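# Flip the upright steel cup mouth-down onto the plate

## Task

Invert the steel cup that currently has its opening facing up, so it ends up resting on the bench plate with its opening facing down, and then release it.

## Robot and tools

Robot: two arms, left_arm and right_arm, each ending in a two-finger parallel gripper. All positions use one common scene frame whose origin sits on the table surface midway between the arms: +x runs outward across the table, +z is up, and left_arm is mounted on the +y side. The names left and right are just labels and do not match image sides. Each gripper has its own axes: fingers extend along its +z and close along its y. The reported end_effector_position is the spot between the pads, roughly 1 cm short of the fingertips.

Results: a state line lists each gripper's end_effector_position (metres, scene frame) and end_effector_quat_wxyz. The printed position can be slightly wrong, more so when the arm reaches far. grip_measured is the measured finger gap on the same -1..+1 scale you command; the final Joint positions entry is the gap in metres. A 'pose unreachable' line means the clearance check altered or stopped commands to the named arm; HELD marks control steps where your row was partly or wholly not sent. A 'Hand target' line shows the pose the controller is currently steering toward. FAULT lines mean an arm stopped; MOTOR HOT warns from 85 °C, and at 100 °C that arm goes limp and drops (OVER-TEMPERATURE FAULT), so do not hold loads longer than needed. Joint limits (rad): waist -2.880..2.880, shoulder 0..3.142, elbow 0..3.019, wrist pitch -1.693..1.571, wrist yaw -1.571..1.571, wrist roll -2.094..2.094.

The 14-number row (shared by execute_actions and move): one flat list covering both arms, always all 14 values in [-1, 1]: left_arm dx, dy, dz, rx, ry, rz, opening, then right_arm dx, dy, dz, rx, ry, rz, opening. The first six per arm are an offset, not a pose: a displacement expressed in that gripper's own axes, measured from the gripper pose shown in the most recent result (or from the current pose if no result yet shows it, or for second and later calls within one reply). 1.0 equals 0.6 m for dx/dy/dz and 180 degrees for rotation; rx, ry, rz form a single rotation vector. Every row in an action is counted from that same reference, not chained from the preceding row. Opening is absolute: +1 fully open (0.094 m), -1 closed. Zero offsets are not a pause; they pull the arm back to the reference pose.

execute_actions: argument actions is a list holding at most one item, or empty. Empty list ({"actions": []}) only returns the state. {"rows": [[14 numbers], ...], "steps": n} runs up to 15 control steps of 1/30 s (default 15), one row per step, repeating the last row if rows run out. {"steps": n} without rows is a wait of up to 300 steps counted from the previous result, including your reply time. Optional pictures (boolean) controls whether camera images come back; by default they do. A rejected call sends nothing.

move: target is one 14-number row as above; speed is the top path speed in m/s, 0.002 to 0.5, default 0.25 (turn rate up to twice that in rad/s). Grippers travel straight toward their targets, finishing together, taking 0.5 to 10 s; longer paths are cut at 10 s. Openings are applied at the start. Paths ignore obstacles and the other arm. The result adds a 'move:' line with the ending (done, off_target, moving, held, fault) and any limits (paced = pose clipped; held = some steps blocked, after which the arm may lurch fast), plus each gripper's distance from target. An ending naming one arm means the other finished fine.

wait: seconds, 0 to 10; lets the simulation run without new commands.

zoom_image: camera (cam_high, cam_low, cam_left_wrist, cam_right_wrist) and region [x0, y0, x1, y1] in pixels of that camera's latest 504x504 image, origin top-left, at most 504x504.

finished_scene: scene is the number of the current scene; it ends and grades it permanently, so only call once the cup is mouth-down on the plate and released.

Motion behaviour: each step the command is clipped to within 70 mm and 16 degrees of the measured pose, then damped inverse kinematics chases it, favouring position over orientation. Far targets may need several actions; after an action an arm only continues to its last clipped pose. Arms tend to settle a centimetre or more too low and can drift down with repeated zero offsets; to hold an arm still, send the correction back to its desired pose first, then zeros, raising the aim if it still sags.

Gripping: to hold, command an opening below grip_measured, about 0.03 lower for a firm grip. Pad force tops out near 50-62 N; very thin parts get less. Readings may be off by about 1 mm per gripper.

Avoid: dropping the cup, knocking anything off the table, fast or deep pushes into contact (faster and farther past contact means harder hits), and letting the arms collide or press on each other. Occasional external tugs on held parts or pushes on loose objects may occur.

Each tool is called in YAML: its name, and indented under it one key for each argument.

## Session

execute_actions:
  actions: []

Scene clock: 0.00 s of 5000.00 s.
left_arm: end_effector_position=(+0.6164, +0.5590, +0.1341) grip_measured=+1.000 end_effector_quat_wxyz=(+0.740, -0.651, +0.089, -0.145) | right_arm: end_effector_position=(+0.0210, -0.1234, +0.1183) grip_measured=+1.000 end_effector_quat_wxyz=(+0.138, -0.377, +0.906, -0.134)
Joint positions: left_arm=[ 0.127  2.191  1.26   1.172 -0.961 -1.43   0.094] | right_arm=[ 1.532  0.848  0.558 -1.464  0.343  0.91   0.094]
Joint velocities: left_arm=[-0.015 -0.005  0.012 -0.027 -0.022  0.007  0.   ] | right_arm=[ 0.005 -0.005 -0.002  0.002  0.051  0.022  0.   ]
Motor temperatures (°C, as the motors report them): left_arm=[24 24 22 21 22 22] | right_arm=[23 22 24 24 23 23]
Hand target (left_arm): +0.621, +0.560, +0.147; +0.744, -0.645, +0.078, -0.155
Hand target (right_arm): +0.020, -0.117, +0.125; +0.141, -0.376, +0.907, -0.125

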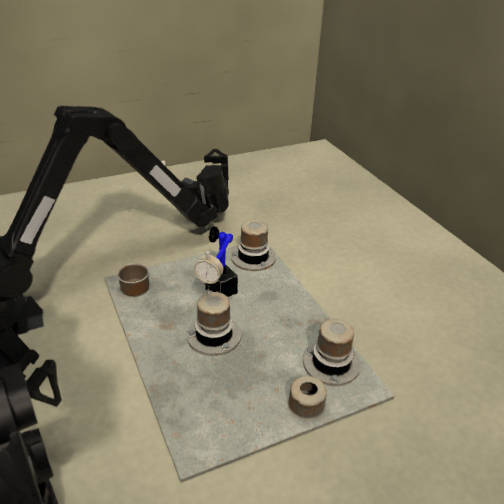

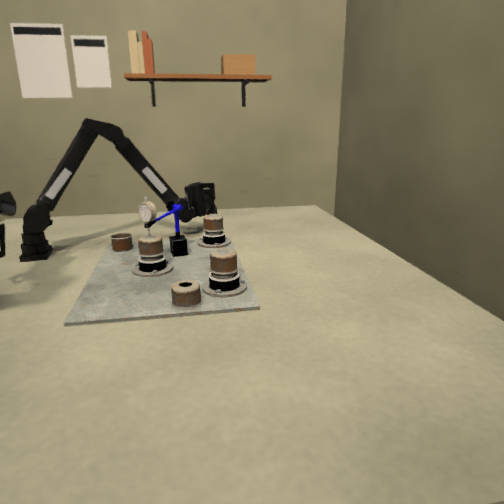

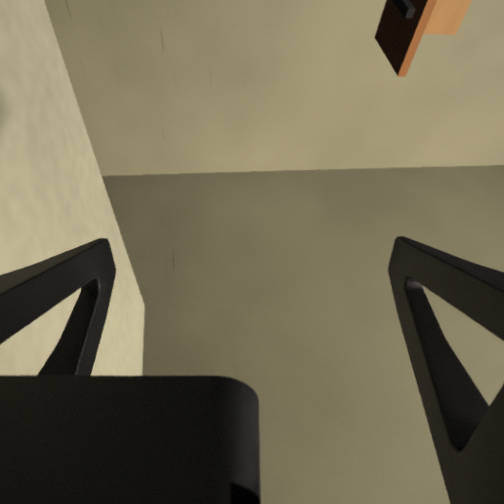

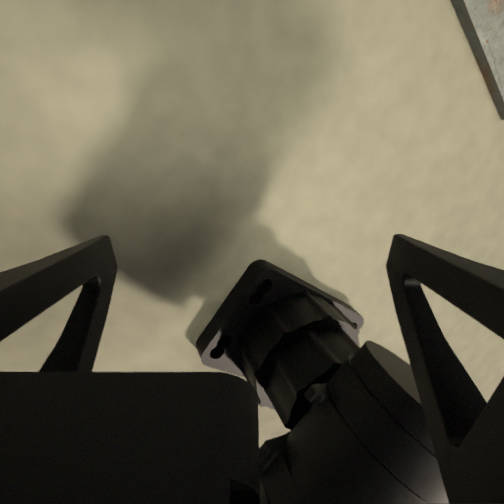

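zoom_image:
  camera: "cam_high"
  region: [60, 200, 300, 380]

zoom_image:
  camera: "cam_low"
  region: [0, 170, 280, 340]

Region (60, 200, 300, 380) of cam_high's 504x504 image, scaled by 2.100, with more detail than that image has; it fills the top 378 rows of this view, and the rest is white.

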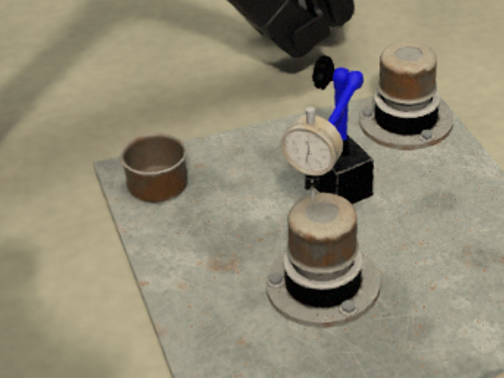

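Region (0, 170, 280, 340) of cam_low's 504x504 image, scaled by 1.800, with more detail than that image has; it fills the top 306 rows of this view, and the rest is white.

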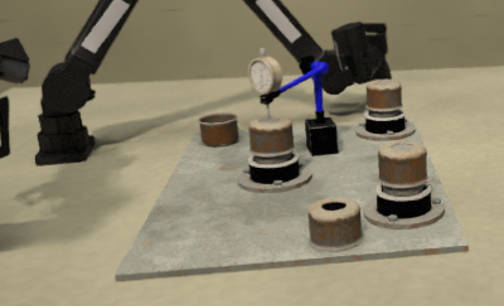

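move:
  target: [-0.077,-0.355,-0.268,0.232,0.385,0.447,1, 0,0,-0.012,0,0,0,1]
  speed: 0.3

Scene clock: 103.60 s of 5000.00 s.
left_arm: end_effector_position=(+0.4978, +0.3914, +0.2874) grip_measured=+1.000 end_effector_quat_wxyz=(+0.620, -0.012, +0.785, -0.014) | right_arm: end_effector_position=(+0.0210, -0.1267, +0.1190) grip_measured=+1.000 end_effector_quat_wxyz=(+0.136, -0.379, +0.905, -0.141)
Joint positions: left_arm=[0.275 1.235 0.79  0.189 0.41  0.065 0.094] | right_arm=[ 1.535  0.848  0.558 -1.479  0.343  0.91   0.094]
Joint velocities: left_arm=[-0.005 -0.005  0.007 -0.017 -0.022  0.081  0.   ] | right_arm=[-0.015  0.005  0.002  0.002 -0.022 -0.037  0.   ]
Motor temperatures (°C, as the motors report them): left_arm=[24 27 25 21 22 22] | right_arm=[23 23 30 24 23 23]
Hand target (left_arm): +0.504, +0.400, +0.319; +0.637, -0.005, +0.771, -0.001
Hand target (right_arm): +0.019, -0.122, +0.125; +0.138, -0.377, +0.906, -0.134
Off the commanded pose (left_arm): 0.034 m, 4 deg.
Off the commanded pose (right_arm): 0.008 m, 1 deg.
After step 90, 96.67 s passed at rest.
move: off_target (left_arm)

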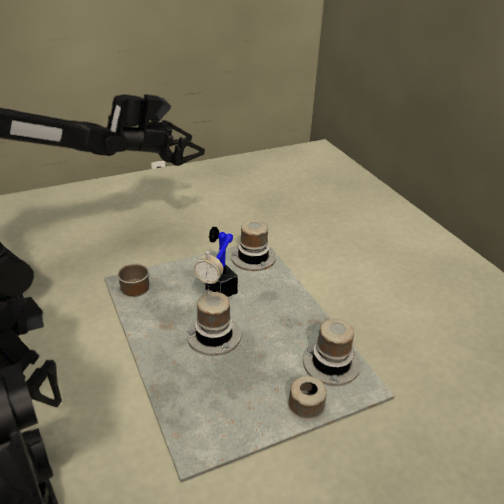

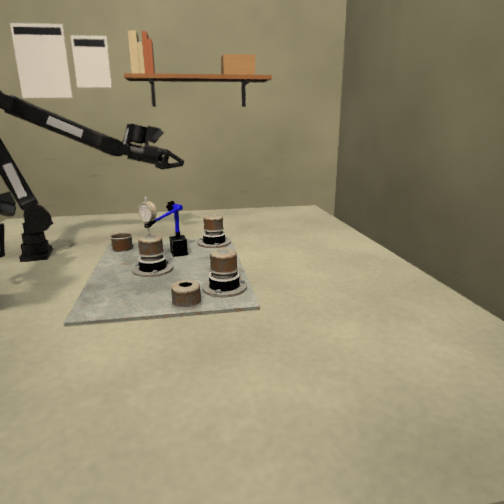

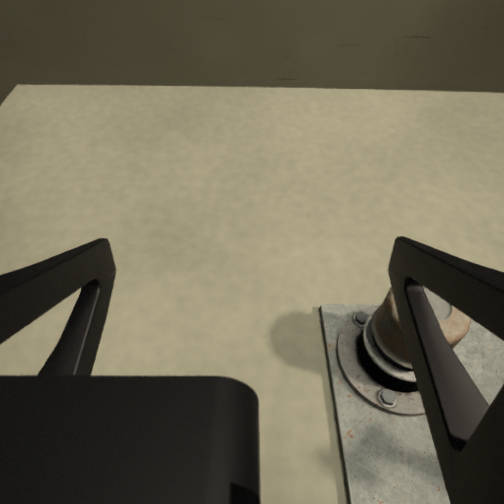

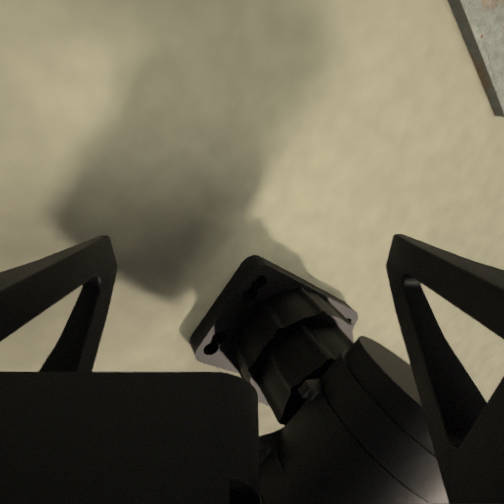

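move:
  target: [0.107,-0.15,-0.45,0,0.425,0,1, 0,0,-0.012,0,0,0,1]
  speed: 0.3

Scene clock: 112.60 s of 5000.00 s.
left_arm: end_effector_position=(+0.2171, +0.3061, +0.2688) grip_measured=+1.000 end_effector_quat_wxyz=(-0.002, -0.003, +1.000, -0.010) | right_arm: end_effector_position=(+0.0209, -0.1298, +0.1197) grip_measured=+1.000 end_effector_quat_wxyz=(+0.134, -0.381, +0.903, -0.147)
Joint positions: left_arm=[ 0.148  0.968  1.056 -1.668  0.018  0.283  0.094] | right_arm=[ 1.537  0.848  0.558 -1.493  0.343  0.91   0.094]
Joint velocities: left_arm=[-0.005  0.005 -0.002 -0.012 -0.051  0.022  0.   ] | right_arm=[ 0.005  0.005 -0.017 -0.002 -0.007  0.051  0.   ]
Motor temperatures (°C, as the motors report them): left_arm=[24 26 26 21 22 22] | right_arm=[23 23 30 24 23 23]
Hand target (left_arm): +0.221, +0.305, +0.288; +0.018, -0.003, +1.000, -0.002
Hand target (right_arm): +0.018, -0.126, +0.125; +0.136, -0.379, +0.905, -0.141
Off the commanded pose (left_arm): 0.023 m, 1 deg.
Off the commanded pose (right_arm): 0.008 m, 1 deg.
joint sent to its limit (left arm) — the command would take joint 4 (wrist pitch) past its lower limit, so that joint was sent only as far as its limit.
After step 90, 3.37 s passed at rest.
move: off_target (left_arm)

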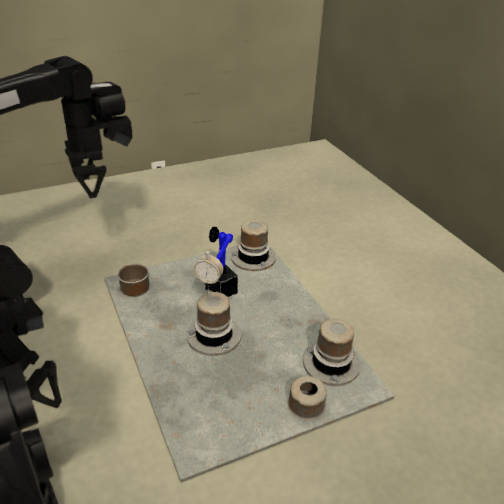

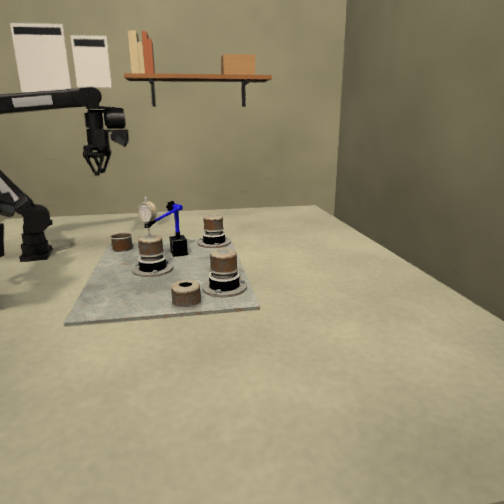

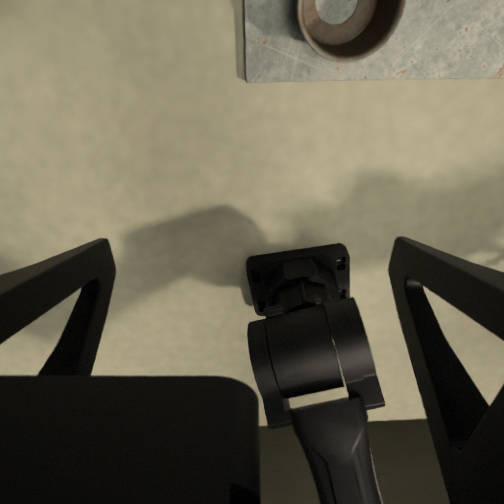

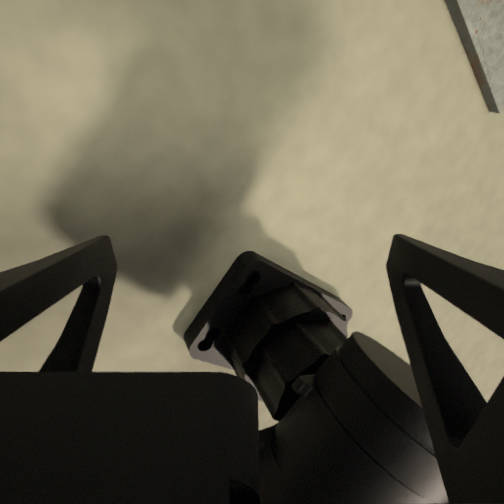

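move:
  target: [-0.06,-0.123,0.19,0,-0.333,0,1, 0,0,-0.012,0,0,0,1]
  speed: 0.3

Scene clock: 143.63 s of 5000.00 s.
left_arm: end_effector_position=(+0.2467, +0.2308, +0.1443) grip_measured=+1.000 end_effector_quat_wxyz=(+0.482, -0.009, +0.876, -0.010) | right_arm: end_effector_position=(+0.0208, -0.1328, +0.1204) grip_measured=+1.000 end_effector_quat_wxyz=(+0.132, -0.383, +0.901, -0.153)
Joint positions: left_arm=[-0.209  0.258  0.214 -0.522 -0.049 -0.064  0.094] | right_arm=[ 1.54   0.848  0.558 -1.507  0.343  0.91   0.094]
Joint velocities: left_arm=[-0.015  0.005 -0.012  0.017  0.066  0.051  0.   ] | right_arm=[-0.015 -0.015 -0.002 -0.017 -0.095 -0.022  0.   ]
Motor temperatures (°C, as the motors report them): left_arm=[24 25 27 21 22 22] | right_arm=[23 23 30 24 23 23]
Hand target (left_arm): +0.251, +0.229, +0.157; +0.499, -0.011, +0.866, -0.015
Hand target (right_arm): +0.018, -0.129, +0.126; +0.134, -0.381, +0.903, -0.147
Off the commanded pose (left_arm): 0.013 m, 2 deg.
Off the commanded pose (right_arm): 0.008 m, 1 deg.
After step 90, 25.77 s passed at rest.
move: off_target (left_arm)

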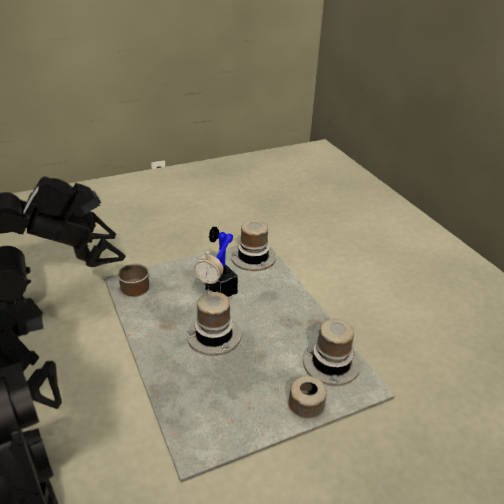

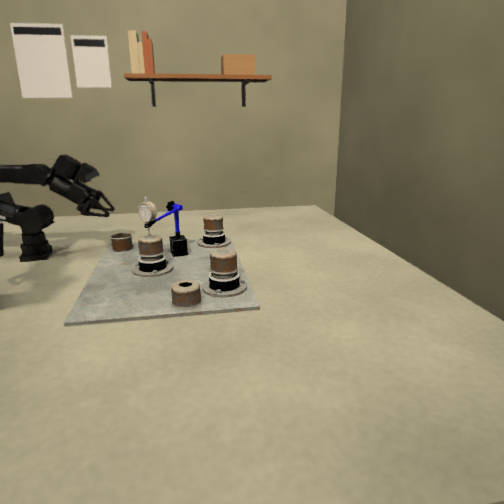

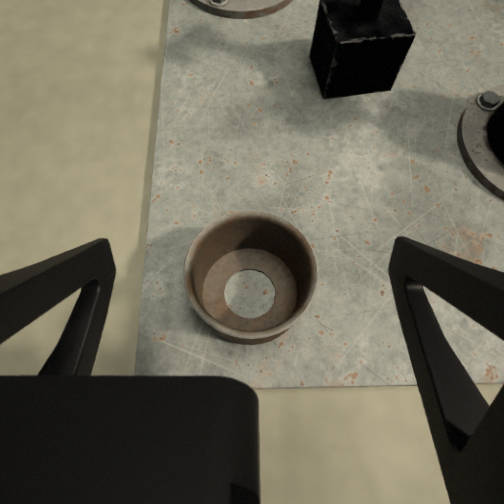

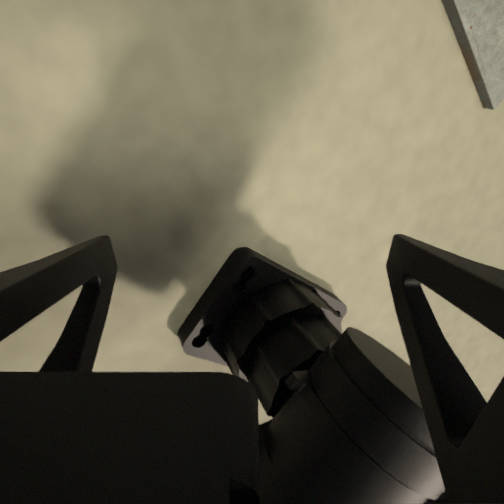

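move:
  target: [0.021,0,0.106,0,-0.05,0,1, 0,0.0,-0.012,0,0,0,1]
  speed: 0.15

Scene clock: 156.37 s of 5000.00 s.
left_arm: end_effector_position=(+0.2877, +0.2279, +0.0959) grip_measured=+1.000 end_effector_quat_wxyz=(+0.540, -0.011, +0.841, -0.015) | right_arm: end_effector_position=(+0.0207, -0.1357, +0.1211) grip_measured=+1.000 end_effector_quat_wxyz=(+0.131, -0.385, +0.900, -0.159)
Joint positions: left_arm=[-0.209  0.677  0.055  0.193 -0.049 -0.064  0.094] | right_arm=[ 1.543  0.848  0.558 -1.52   0.343  0.91   0.094]
Joint velocities: left_arm=[-0.005 -0.005 -0.007 -0.002 -0.007 -0.022  0.   ] | right_arm=[-0.015  0.005 -0.022  0.002  0.022 -0.022  0.   ]
Motor temperatures (°C, as the motors report them): left_arm=[24 25 27 22 22 22] | right_arm=[23 23 30 24 23 23]
Hand target (left_arm): +0.291, +0.230, +0.101; +0.549, -0.010, +0.836, -0.011
Hand target (right_arm): +0.018, -0.131, +0.127; +0.132, -0.383, +0.901, -0.153
Off the commanded pose (left_arm): 0.007 m, 1 deg.
Off the commanded pose (right_arm): 0.008 m, 1 deg.
After step 90, 8.57 s passed at rest.
move: done

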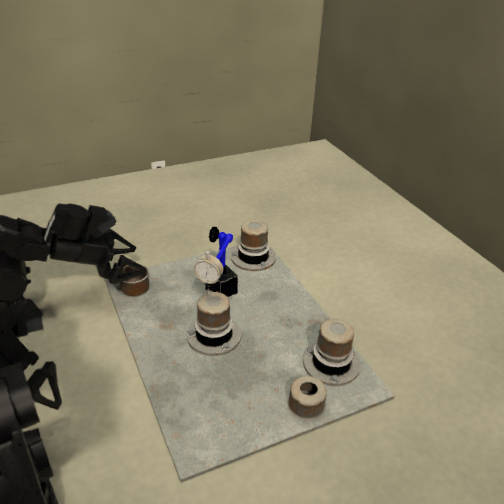

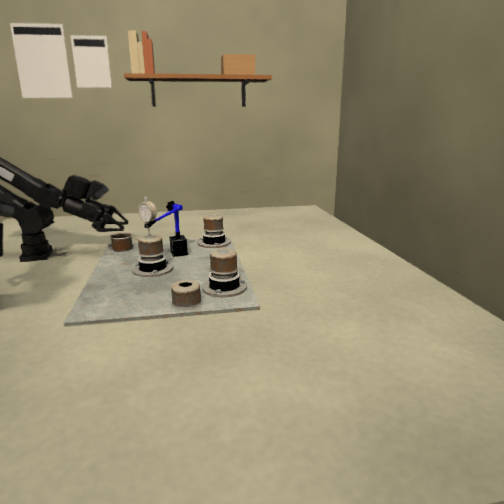

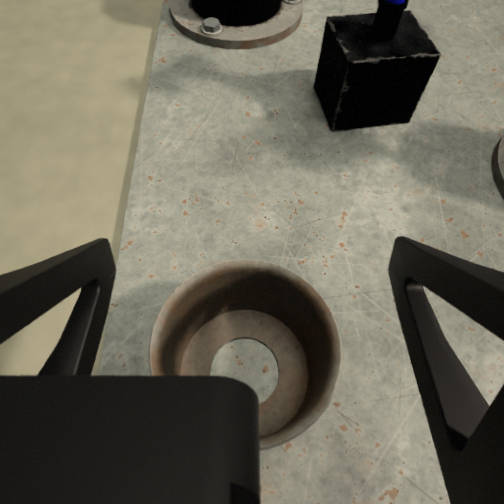

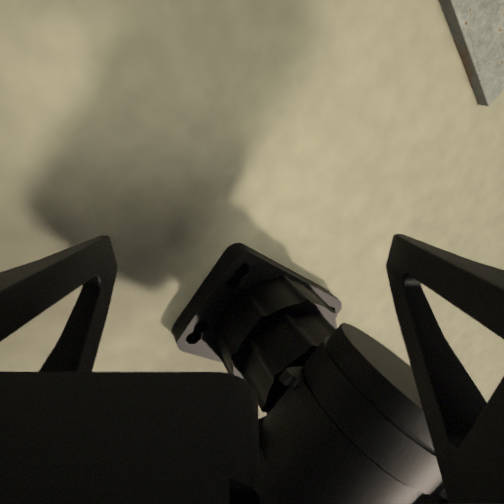

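move:
  target: [0.081,0.006,0.032,0,0.02,0,1, 0,0.0,-0.012,0,0,0,1]
  speed: 0.06

Scene clock: 175.20 s of 5000.00 s.
left_arm: end_effector_position=(+0.2804, +0.2276, +0.0410) grip_measured=+1.000 end_effector_quat_wxyz=(+0.505, -0.009, +0.863, -0.017) | right_arm: end_effector_position=(+0.0207, -0.1385, +0.1218) grip_measured=+1.000 end_effector_quat_wxyz=(+0.129, -0.387, +0.898, -0.165)
Joint positions: left_arm=[-0.204  1.044 -0.002  0.533 -0.035 -0.064  0.094] | right_arm=[ 1.546  0.848  0.558 -1.533  0.343  0.91   0.094]
Joint velocities: left_arm=[ 0.005  0.005  0.022 -0.027  0.051 -0.022  0.   ] | right_arm=[-0.015 -0.015 -0.007  0.007  0.007  0.007  0.   ]
Motor temperatures (°C, as the motors report them): left_arm=[24 25 26 22 22 22] | right_arm=[23 23 31 24 23 23]
Hand target (left_arm): +0.284, +0.230, +0.045; +0.514, -0.010, +0.858, -0.015
Hand target (right_arm): +0.018, -0.134, +0.128; +0.131, -0.385, +0.900, -0.159
Off the commanded pose (left_arm): 0.006 m, 1 deg.
Off the commanded pose (right_arm): 0.008 m, 1 deg.
After step 90, 14.53 s passed at rest.
move: done

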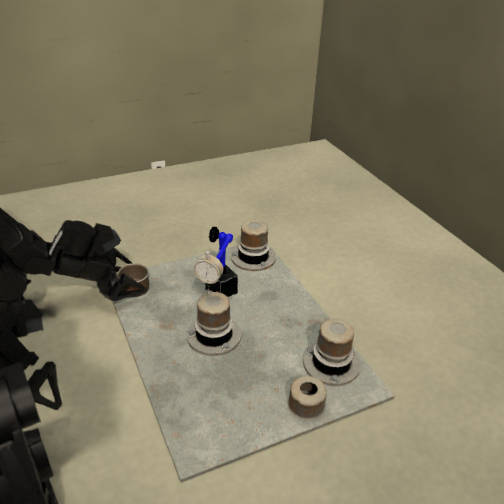

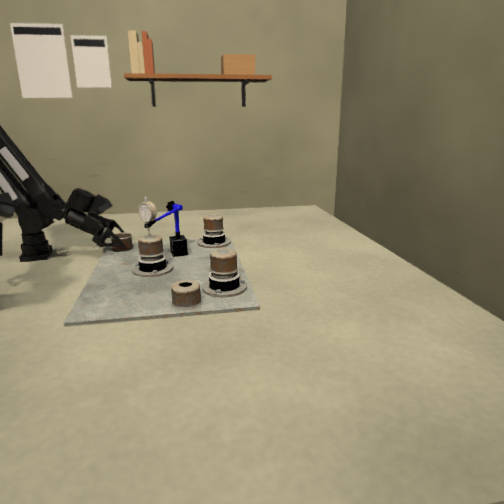

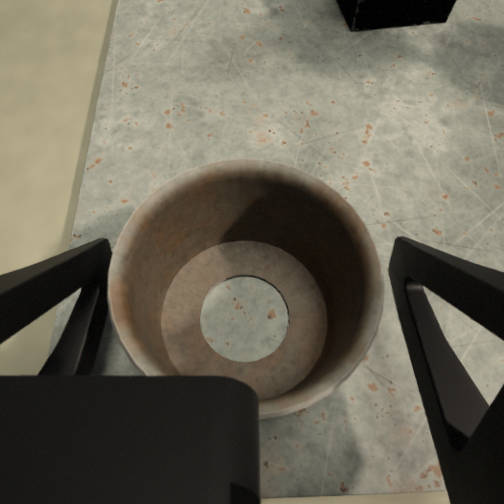

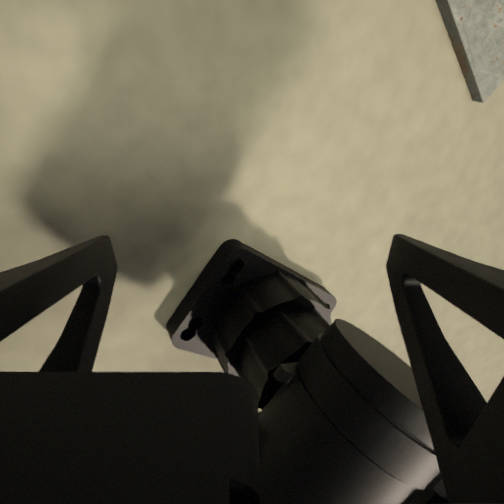

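zoom_image:
  camera: "cam_high"
  region: [60, 220, 190, 320]

zoom_image:
  camera: "cam_low"
  region: [50, 190, 170, 270]

Region (60, 220, 190, 320) of cam_high's 504x504 image, scaled by 3.877, with more detail than that image has; it fills the top 388 rows of this view, and the rest is white.

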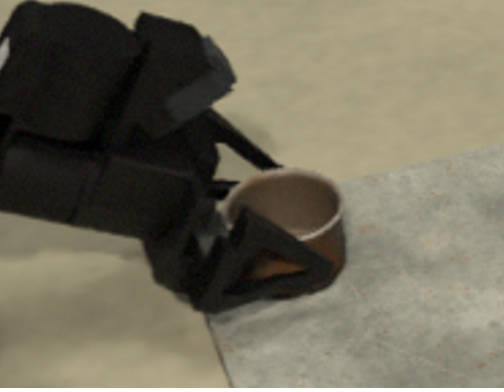

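Region (50, 190, 170, 270) of cam_low's 504x504 image, scaled by 4.200, with more detail than that image has.

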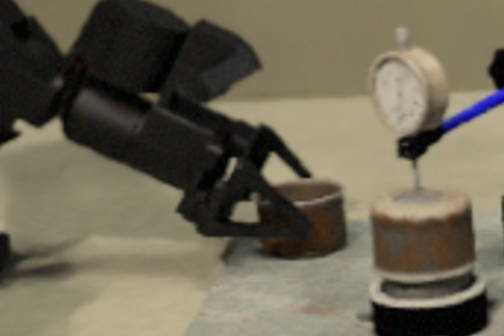

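move:
  target: [-0.007,0.004,0.019,0,0,0,1, 0,0.0,-0.012,0,0,0,1]
  speed: 0.04

move:
  target: [-0.006,0,0,0,0,0,0.5, 0,0,0,0,0,0,1]
  speed: 0.04

Scene clock: 192.47 s of 5000.00 s.
left_arm: end_effector_position=(+0.2774, +0.2278, +0.0271) grip_measured=+1.000 end_effector_quat_wxyz=(+0.486, -0.009, +0.874, -0.019) | right_arm: end_effector_position=(+0.0206, -0.1412, +0.1226) grip_measured=+1.000 end_effector_quat_wxyz=(+0.128, -0.389, +0.896, -0.171)
Joint positions: left_arm=[-0.197  1.123 -0.002  0.57  -0.024 -0.064  0.094] | right_arm=[ 1.549  0.848  0.558 -1.545  0.343  0.91   0.094]
Joint velocities: left_arm=[-0.005 -0.005 -0.022  0.007  0.007  0.037  0.   ] | right_arm=[ 0.015 -0.005 -0.007 -0.002  0.007  0.037  0.   ]
Motor temperatures (°C, as the motors report them): left_arm=[24 25 25 22 22 22] | right_arm=[23 23 31 24 23 23]
Hand target (left_arm): +0.292, +0.230, +0.039; +0.504, -0.009, +0.863, -0.017
Hand target (right_arm): +0.018, -0.137, +0.128; +0.129, -0.387, +0.898, -0.165
Off the commanded pose (left_arm): 0.019 m, 2 deg.
Off the commanded pose (right_arm): 0.008 m, 1 deg.
After step 90, 13.57 s passed at rest.
move: off_target (left_arm)

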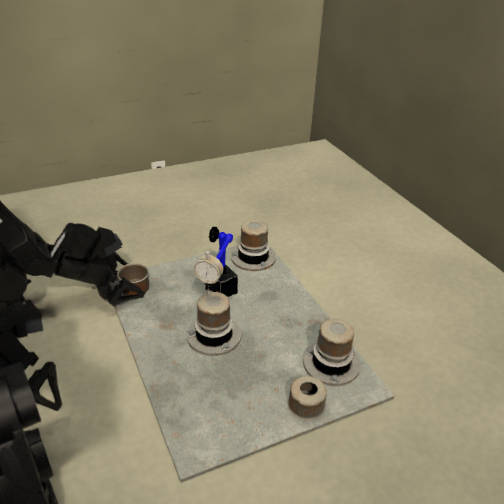

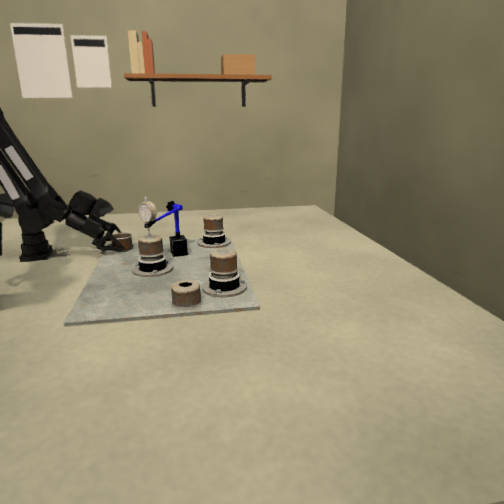

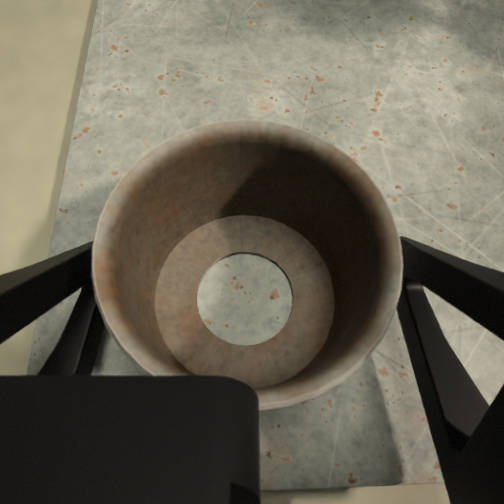

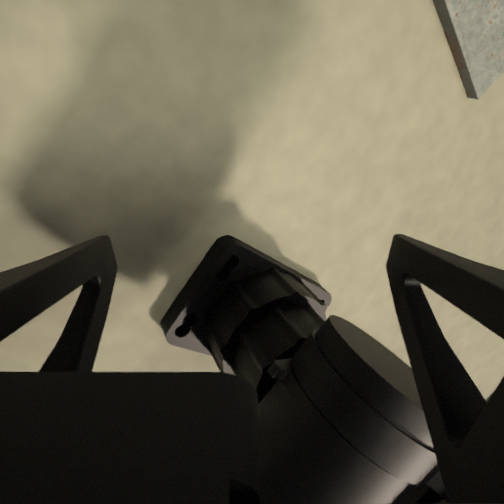

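Scene clock: 193.17 s of 5000.00 s.
left_arm: end_effector_position=(+0.2765, +0.2281, +0.0269) grip_measured=+0.504 end_effector_quat_wxyz=(+0.484, -0.009, +0.875, -0.018) | right_arm: end_effector_position=(+0.0206, -0.1412, +0.1226) grip_measured=+1.000 end_effector_quat_wxyz=(+0.128, -0.389, +0.896, -0.171)
Joint positions: left_arm=[-0.197  1.11  -0.002  0.553 -0.025 -0.064  0.071] | right_arm=[ 1.549  0.848  0.558 -1.545  0.343  0.91   0.094]
Joint velocities: left_arm=[-0.024 -0.005 -0.007 -0.012 -0.007 -0.022 -0.   ] | right_arm=[ 0.005 -0.015 -0.017  0.017 -0.007  0.037  0.   ]
Motor temperatures (°C, as the motors report them): left_arm=[24 25 25 22 22 22] | right_arm=[23 23 31 24 23 23]
Hand target (left_arm): +0.279, +0.228, +0.030; +0.486, -0.009, +0.873, -0.019
Hand target (right_arm): +0.021, -0.141, +0.123; +0.128, -0.389, +0.896, -0.171
Off the commanded pose (left_arm): 0.004 m, 0 deg.
Off the commanded pose (right_arm): 0.000 m, 0 deg.
move: done

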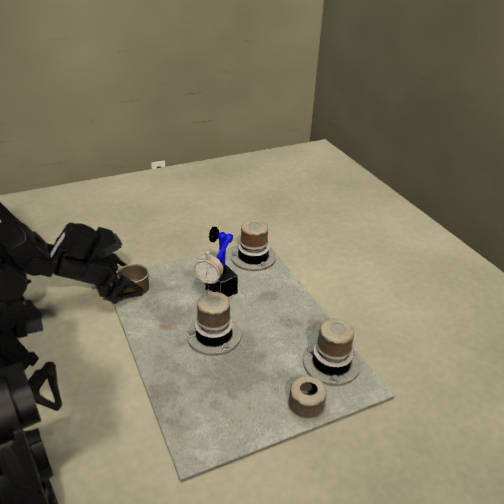

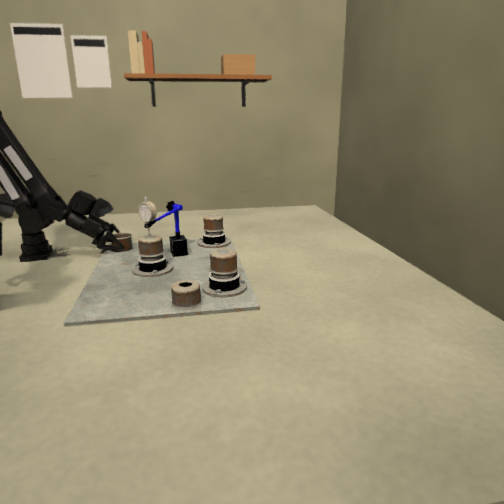

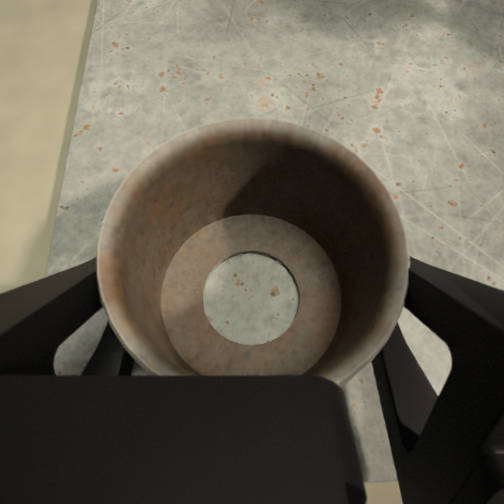

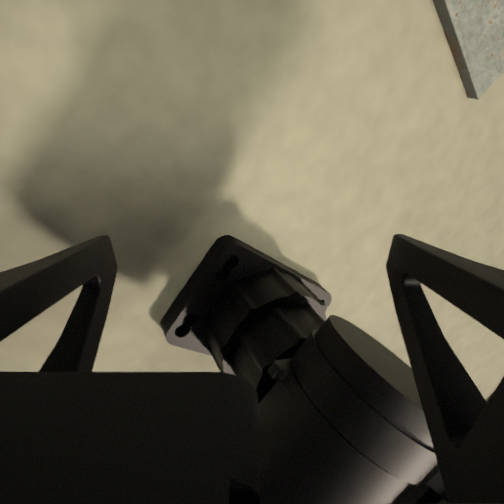

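move:
  target: [-0.045,0,0.025,0,-0.02,0,0.8, 0,0,-0.012,0,0,0,1]
  speed: 0.04

Scene clock: 203.23 s of 5000.00 s.
left_arm: end_effector_position=(+0.2855, +0.2275, +0.0285) grip_measured=+0.798 end_effector_quat_wxyz=(+0.491, -0.009, +0.871, -0.019) | right_arm: end_effector_position=(+0.0205, -0.1439, +0.1234) grip_measured=+1.000 end_effector_quat_wxyz=(+0.126, -0.391, +0.894, -0.177)
Joint positions: left_arm=[-0.197  1.175  0.013  0.619 -0.025 -0.064  0.084] | right_arm=[ 1.552  0.848  0.558 -1.558  0.343  0.91   0.094]
Joint velocities: left_arm=[-0.015  0.005  0.002 -0.007 -0.051 -0.022 -0.001] | right_arm=[ 0.005  0.005 -0.002  0.007  0.051 -0.037  0.   ]
Motor temperatures (°C, as the motors report them): left_arm=[24 25 25 22 22 22] | right_arm=[23 23 31 24 23 23]
Hand target (left_arm): +0.303, +0.228, +0.042; +0.511, -0.009, +0.859, -0.019
Hand target (right_arm): +0.018, -0.140, +0.129; +0.127, -0.389, +0.896, -0.171
Off the commanded pose (left_arm): 0.022 m, 3 deg.
Off the commanded pose (right_arm): 0.008 m, 1 deg.
After step 90, 5.90 s passed at rest.
move: off_target (left_arm)

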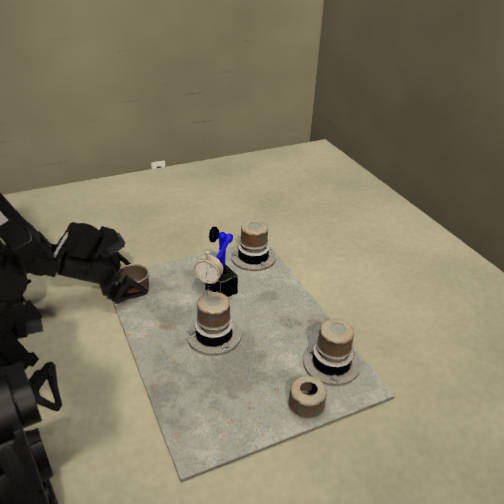

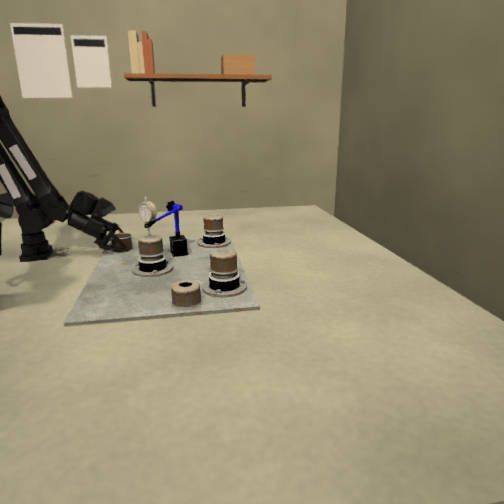

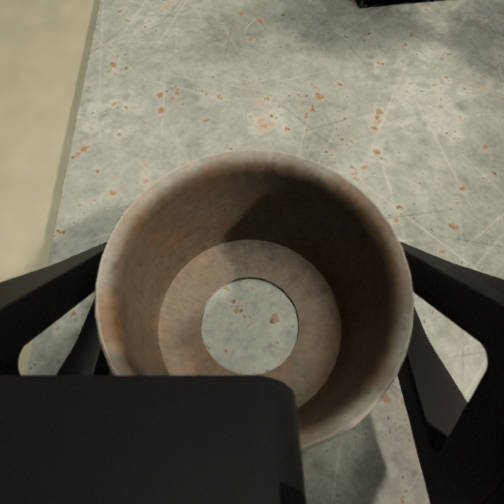

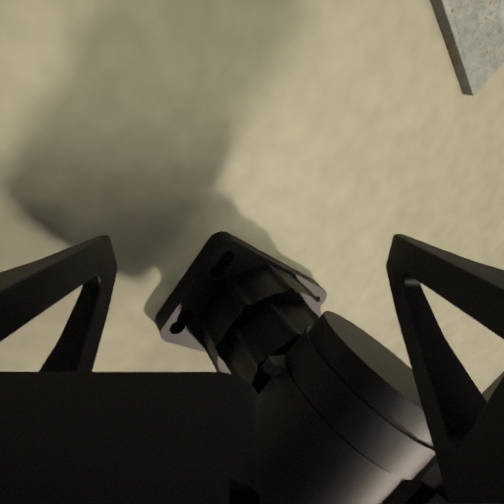

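execute_actions:
  actions:
    - {"rows":[[-0.035,0,0.014,0,-0.015,0,0.46, 0,0,-0.012,0,0,0,1]],"steps":15}

Scene clock: 208.27 s of 5000.00 s.
left_arm: end_effector_position=(+0.2856, +0.2275, +0.0287) grip_measured=+0.480 end_effector_quat_wxyz=(+0.492, -0.008, +0.871, -0.019) | right_arm: end_effector_position=(+0.0203, -0.1465, +0.1241) grip_measured=+1.000 end_effector_quat_wxyz=(+0.124, -0.393, +0.893, -0.182)
Joint positions: left_arm=[-0.197  1.176  0.013  0.62  -0.025 -0.063  0.07 ] | right_arm=[ 1.555  0.848  0.558 -1.57   0.342  0.91   0.094]
Joint velocities: left_arm=[ 0.005  0.005  0.007 -0.002  0.022 -0.007 -0.   ] | right_arm=[-0.015 -0.015 -0.017  0.012 -0.066 -0.007  0.   ]
Motor temperatures (°C, as the motors report them): left_arm=[24 25 25 22 22 22] | right_arm=[23 23 31 24 23 23]
Hand target (left_arm): +0.303, +0.228, +0.043; +0.512, -0.009, +0.859, -0.019
Hand target (right_arm): +0.018, -0.142, +0.130; +0.126, -0.391, +0.895, -0.176
Off the commanded pose (left_arm): 0.022 m, 3 deg.
Off the commanded pose (right_arm): 0.007 m, 1 deg.
Steps of this call (steps 1 to 90: nothing new was sent; then 1.53 s passed at rest; steps 91 to 105: all 15 steps of this action). Readings (end_effector_position):
91: left_arm (+0.2855, +0.2275, +0.0285) | right_arm (+0.0205, -0.1443, +0.1235)
92: left_arm (+0.2856, +0.2274, +0.0287) | right_arm (+0.0205, -0.1452, +0.1237)
94: left_arm (+0.2856, +0.2275, +0.0287) | right_arm (+0.0203, -0.1461, +0.1240)
98: left_arm (+0.2856, +0.2275, +0.0287) | right_arm (+0.0203, -0.1464, +0.1241)
105: the state above

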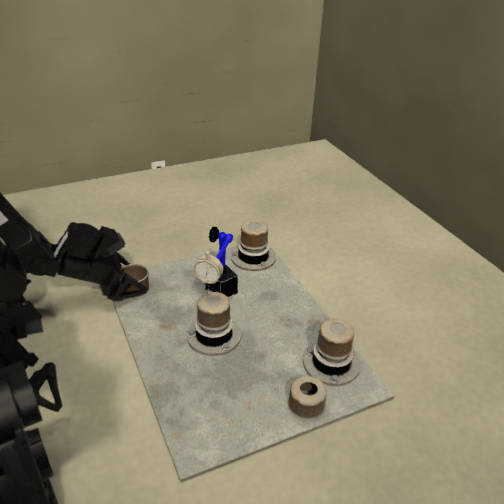

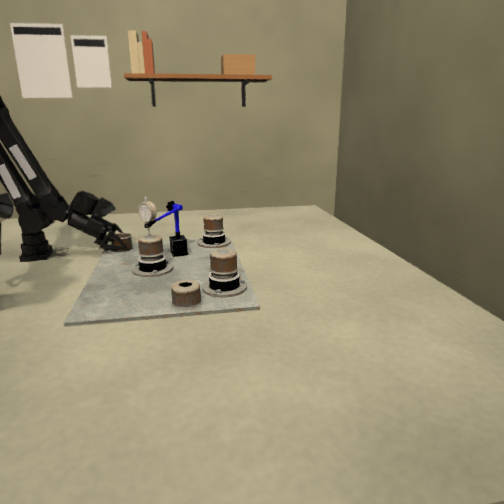

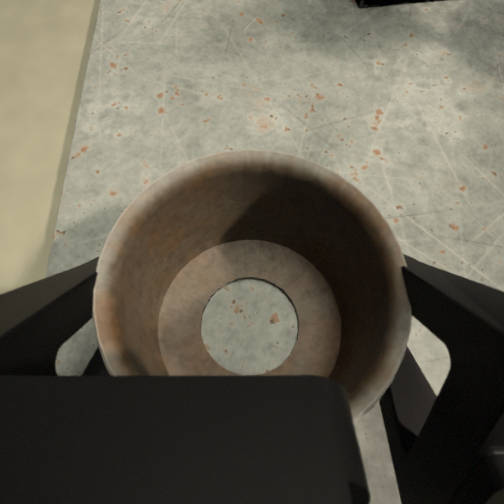

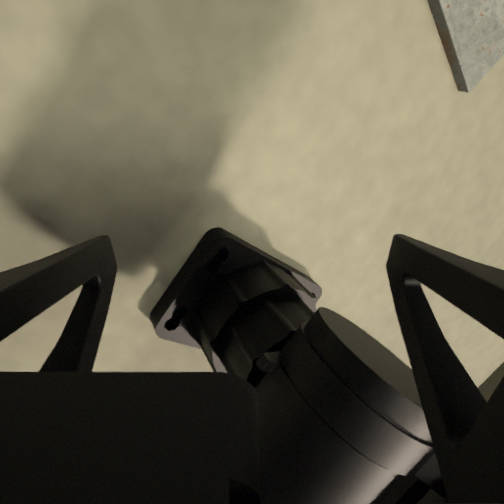

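move:
  target: [-0.125,0,-0.05,0,-0.015,0,0.445, 0,0,0,0,0,0,1]
  speed: 0.1

move:
  target: [-0.04,0.385,0.02,-0.046,0.482,-0.179,0.445, 0,0,0,0,0,0,1]
  speed: 0.2

Scene clock: 229.17 s of 5000.00 s.
left_arm: end_effector_position=(+0.2766, +0.2279, +0.0712) grip_measured=+0.480 end_effector_quat_wxyz=(+0.482, -0.008, +0.876, -0.020) | right_arm: end_effector_position=(+0.0203, -0.1465, +0.1241) grip_measured=+1.000 end_effector_quat_wxyz=(+0.124, -0.393, +0.893, -0.182)
Joint positions: left_arm=[-0.193  0.688  0.072  0.051 -0.017 -0.063  0.07 ] | right_arm=[ 1.555  0.848  0.558 -1.57   0.342  0.91   0.094]
Joint velocities: left_arm=[ 0.005 -0.015 -0.007 -0.022 -0.037  0.007 -0.001] | right_arm=[-0.005 -0.005 -0.007 -0.007 -0.066  0.007  0.   ]
Motor temperatures (°C, as the motors report them): left_arm=[24 25 26 22 22 22] | right_arm=[23 23 31 24 23 23]
Hand target (left_arm): +0.298, +0.230, +0.107; +0.512, -0.009, +0.859, -0.019
Hand target (right_arm): +0.020, -0.146, +0.124; +0.124, -0.393, +0.893, -0.182
Off the commanded pose (left_arm): 0.043 m, 4 deg.
Off the commanded pose (right_arm): 0.000 m, 0 deg.
After step 90, 16.73 s passed at rest.
move: off_target (left_arm)

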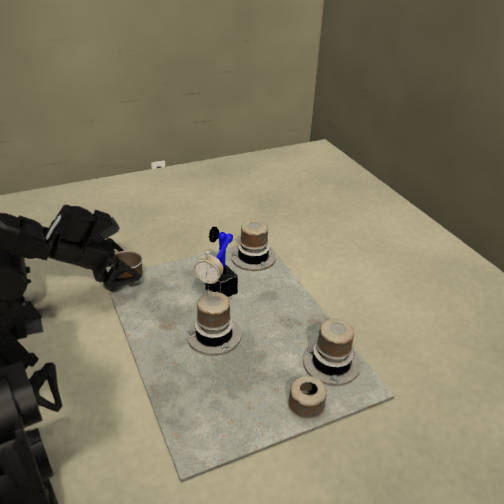

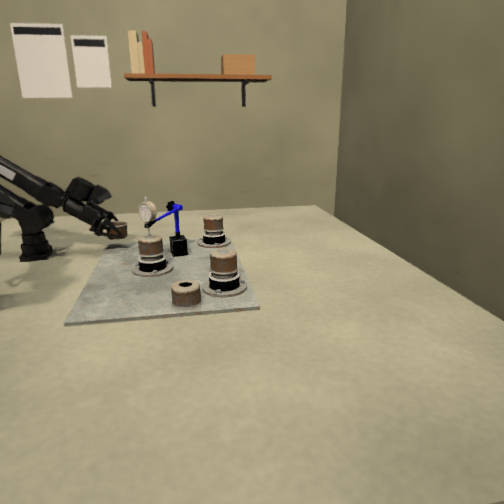

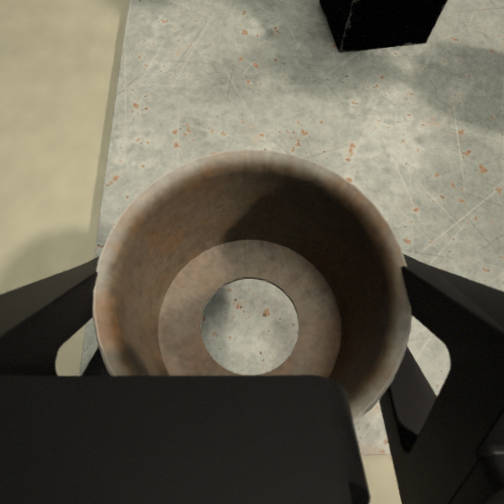

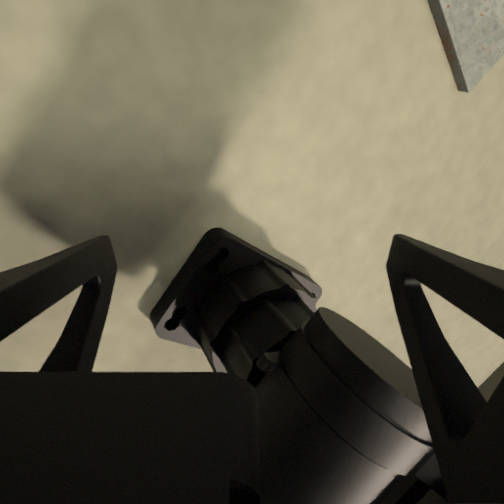

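Scene clock: 233.63 s of 5000.00 s.
left_arm: end_effector_position=(+0.2948, +0.4465, +0.0651) grip_measured=+0.481 end_effector_quat_wxyz=(-0.275, -0.234, +0.929, -0.076) | right_arm: end_effector_position=(+0.0203, -0.1465, +0.1241) grip_measured=+1.000 end_effector_quat_wxyz=(+0.124, -0.393, +0.893, -0.182)
Joint positions: left_arm=[ 0.433  1.833  1.258 -1.574 -0.03   0.069  0.07 ] | right_arm=[ 1.555  0.848  0.558 -1.57   0.342  0.91   0.094]
Joint velocities: left_arm=[-0.024 -0.005 -0.007 -0.017 -0.022 -0.037 -0.001] | right_arm=[ 0.015 -0.005 -0.007 -0.007 -0.022  0.051  0.   ]
Motor temperatures (°C, as the motors report them): left_arm=[24 25 26 22 22 22] | right_arm=[23 23 31 24 23 23]
Hand target (left_arm): +0.304, +0.457, +0.077; -0.268, -0.243, +0.930, -0.072
Hand target (right_arm): +0.020, -0.146, +0.124; +0.124, -0.393, +0.893, -0.182
Off the commanded pose (left_arm): 0.017 m, 2 deg.
Off the commanded pose (right_arm): 0.000 m, 0 deg.
move: off_target (left_arm)

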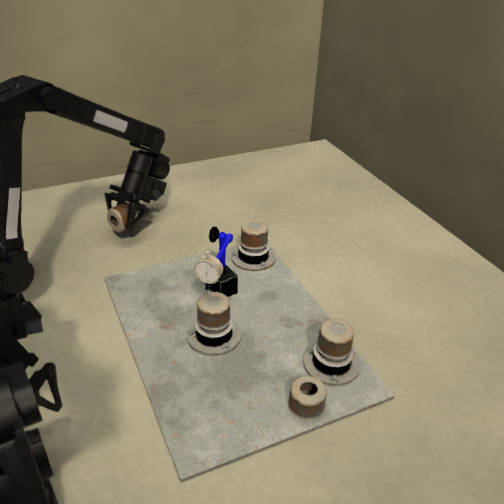

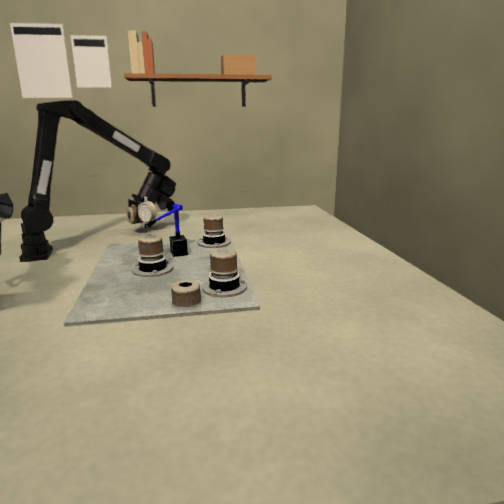

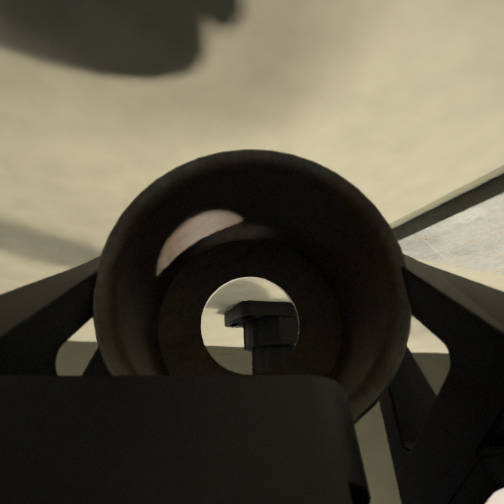

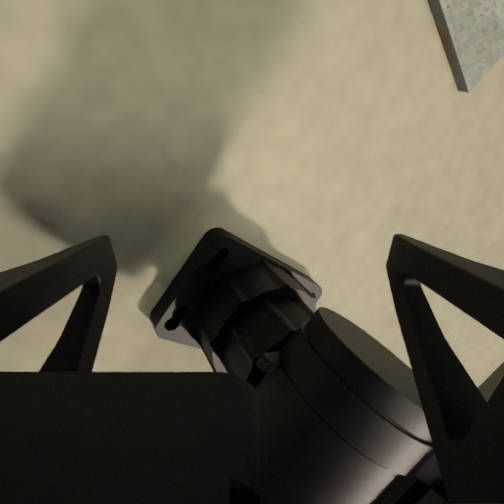

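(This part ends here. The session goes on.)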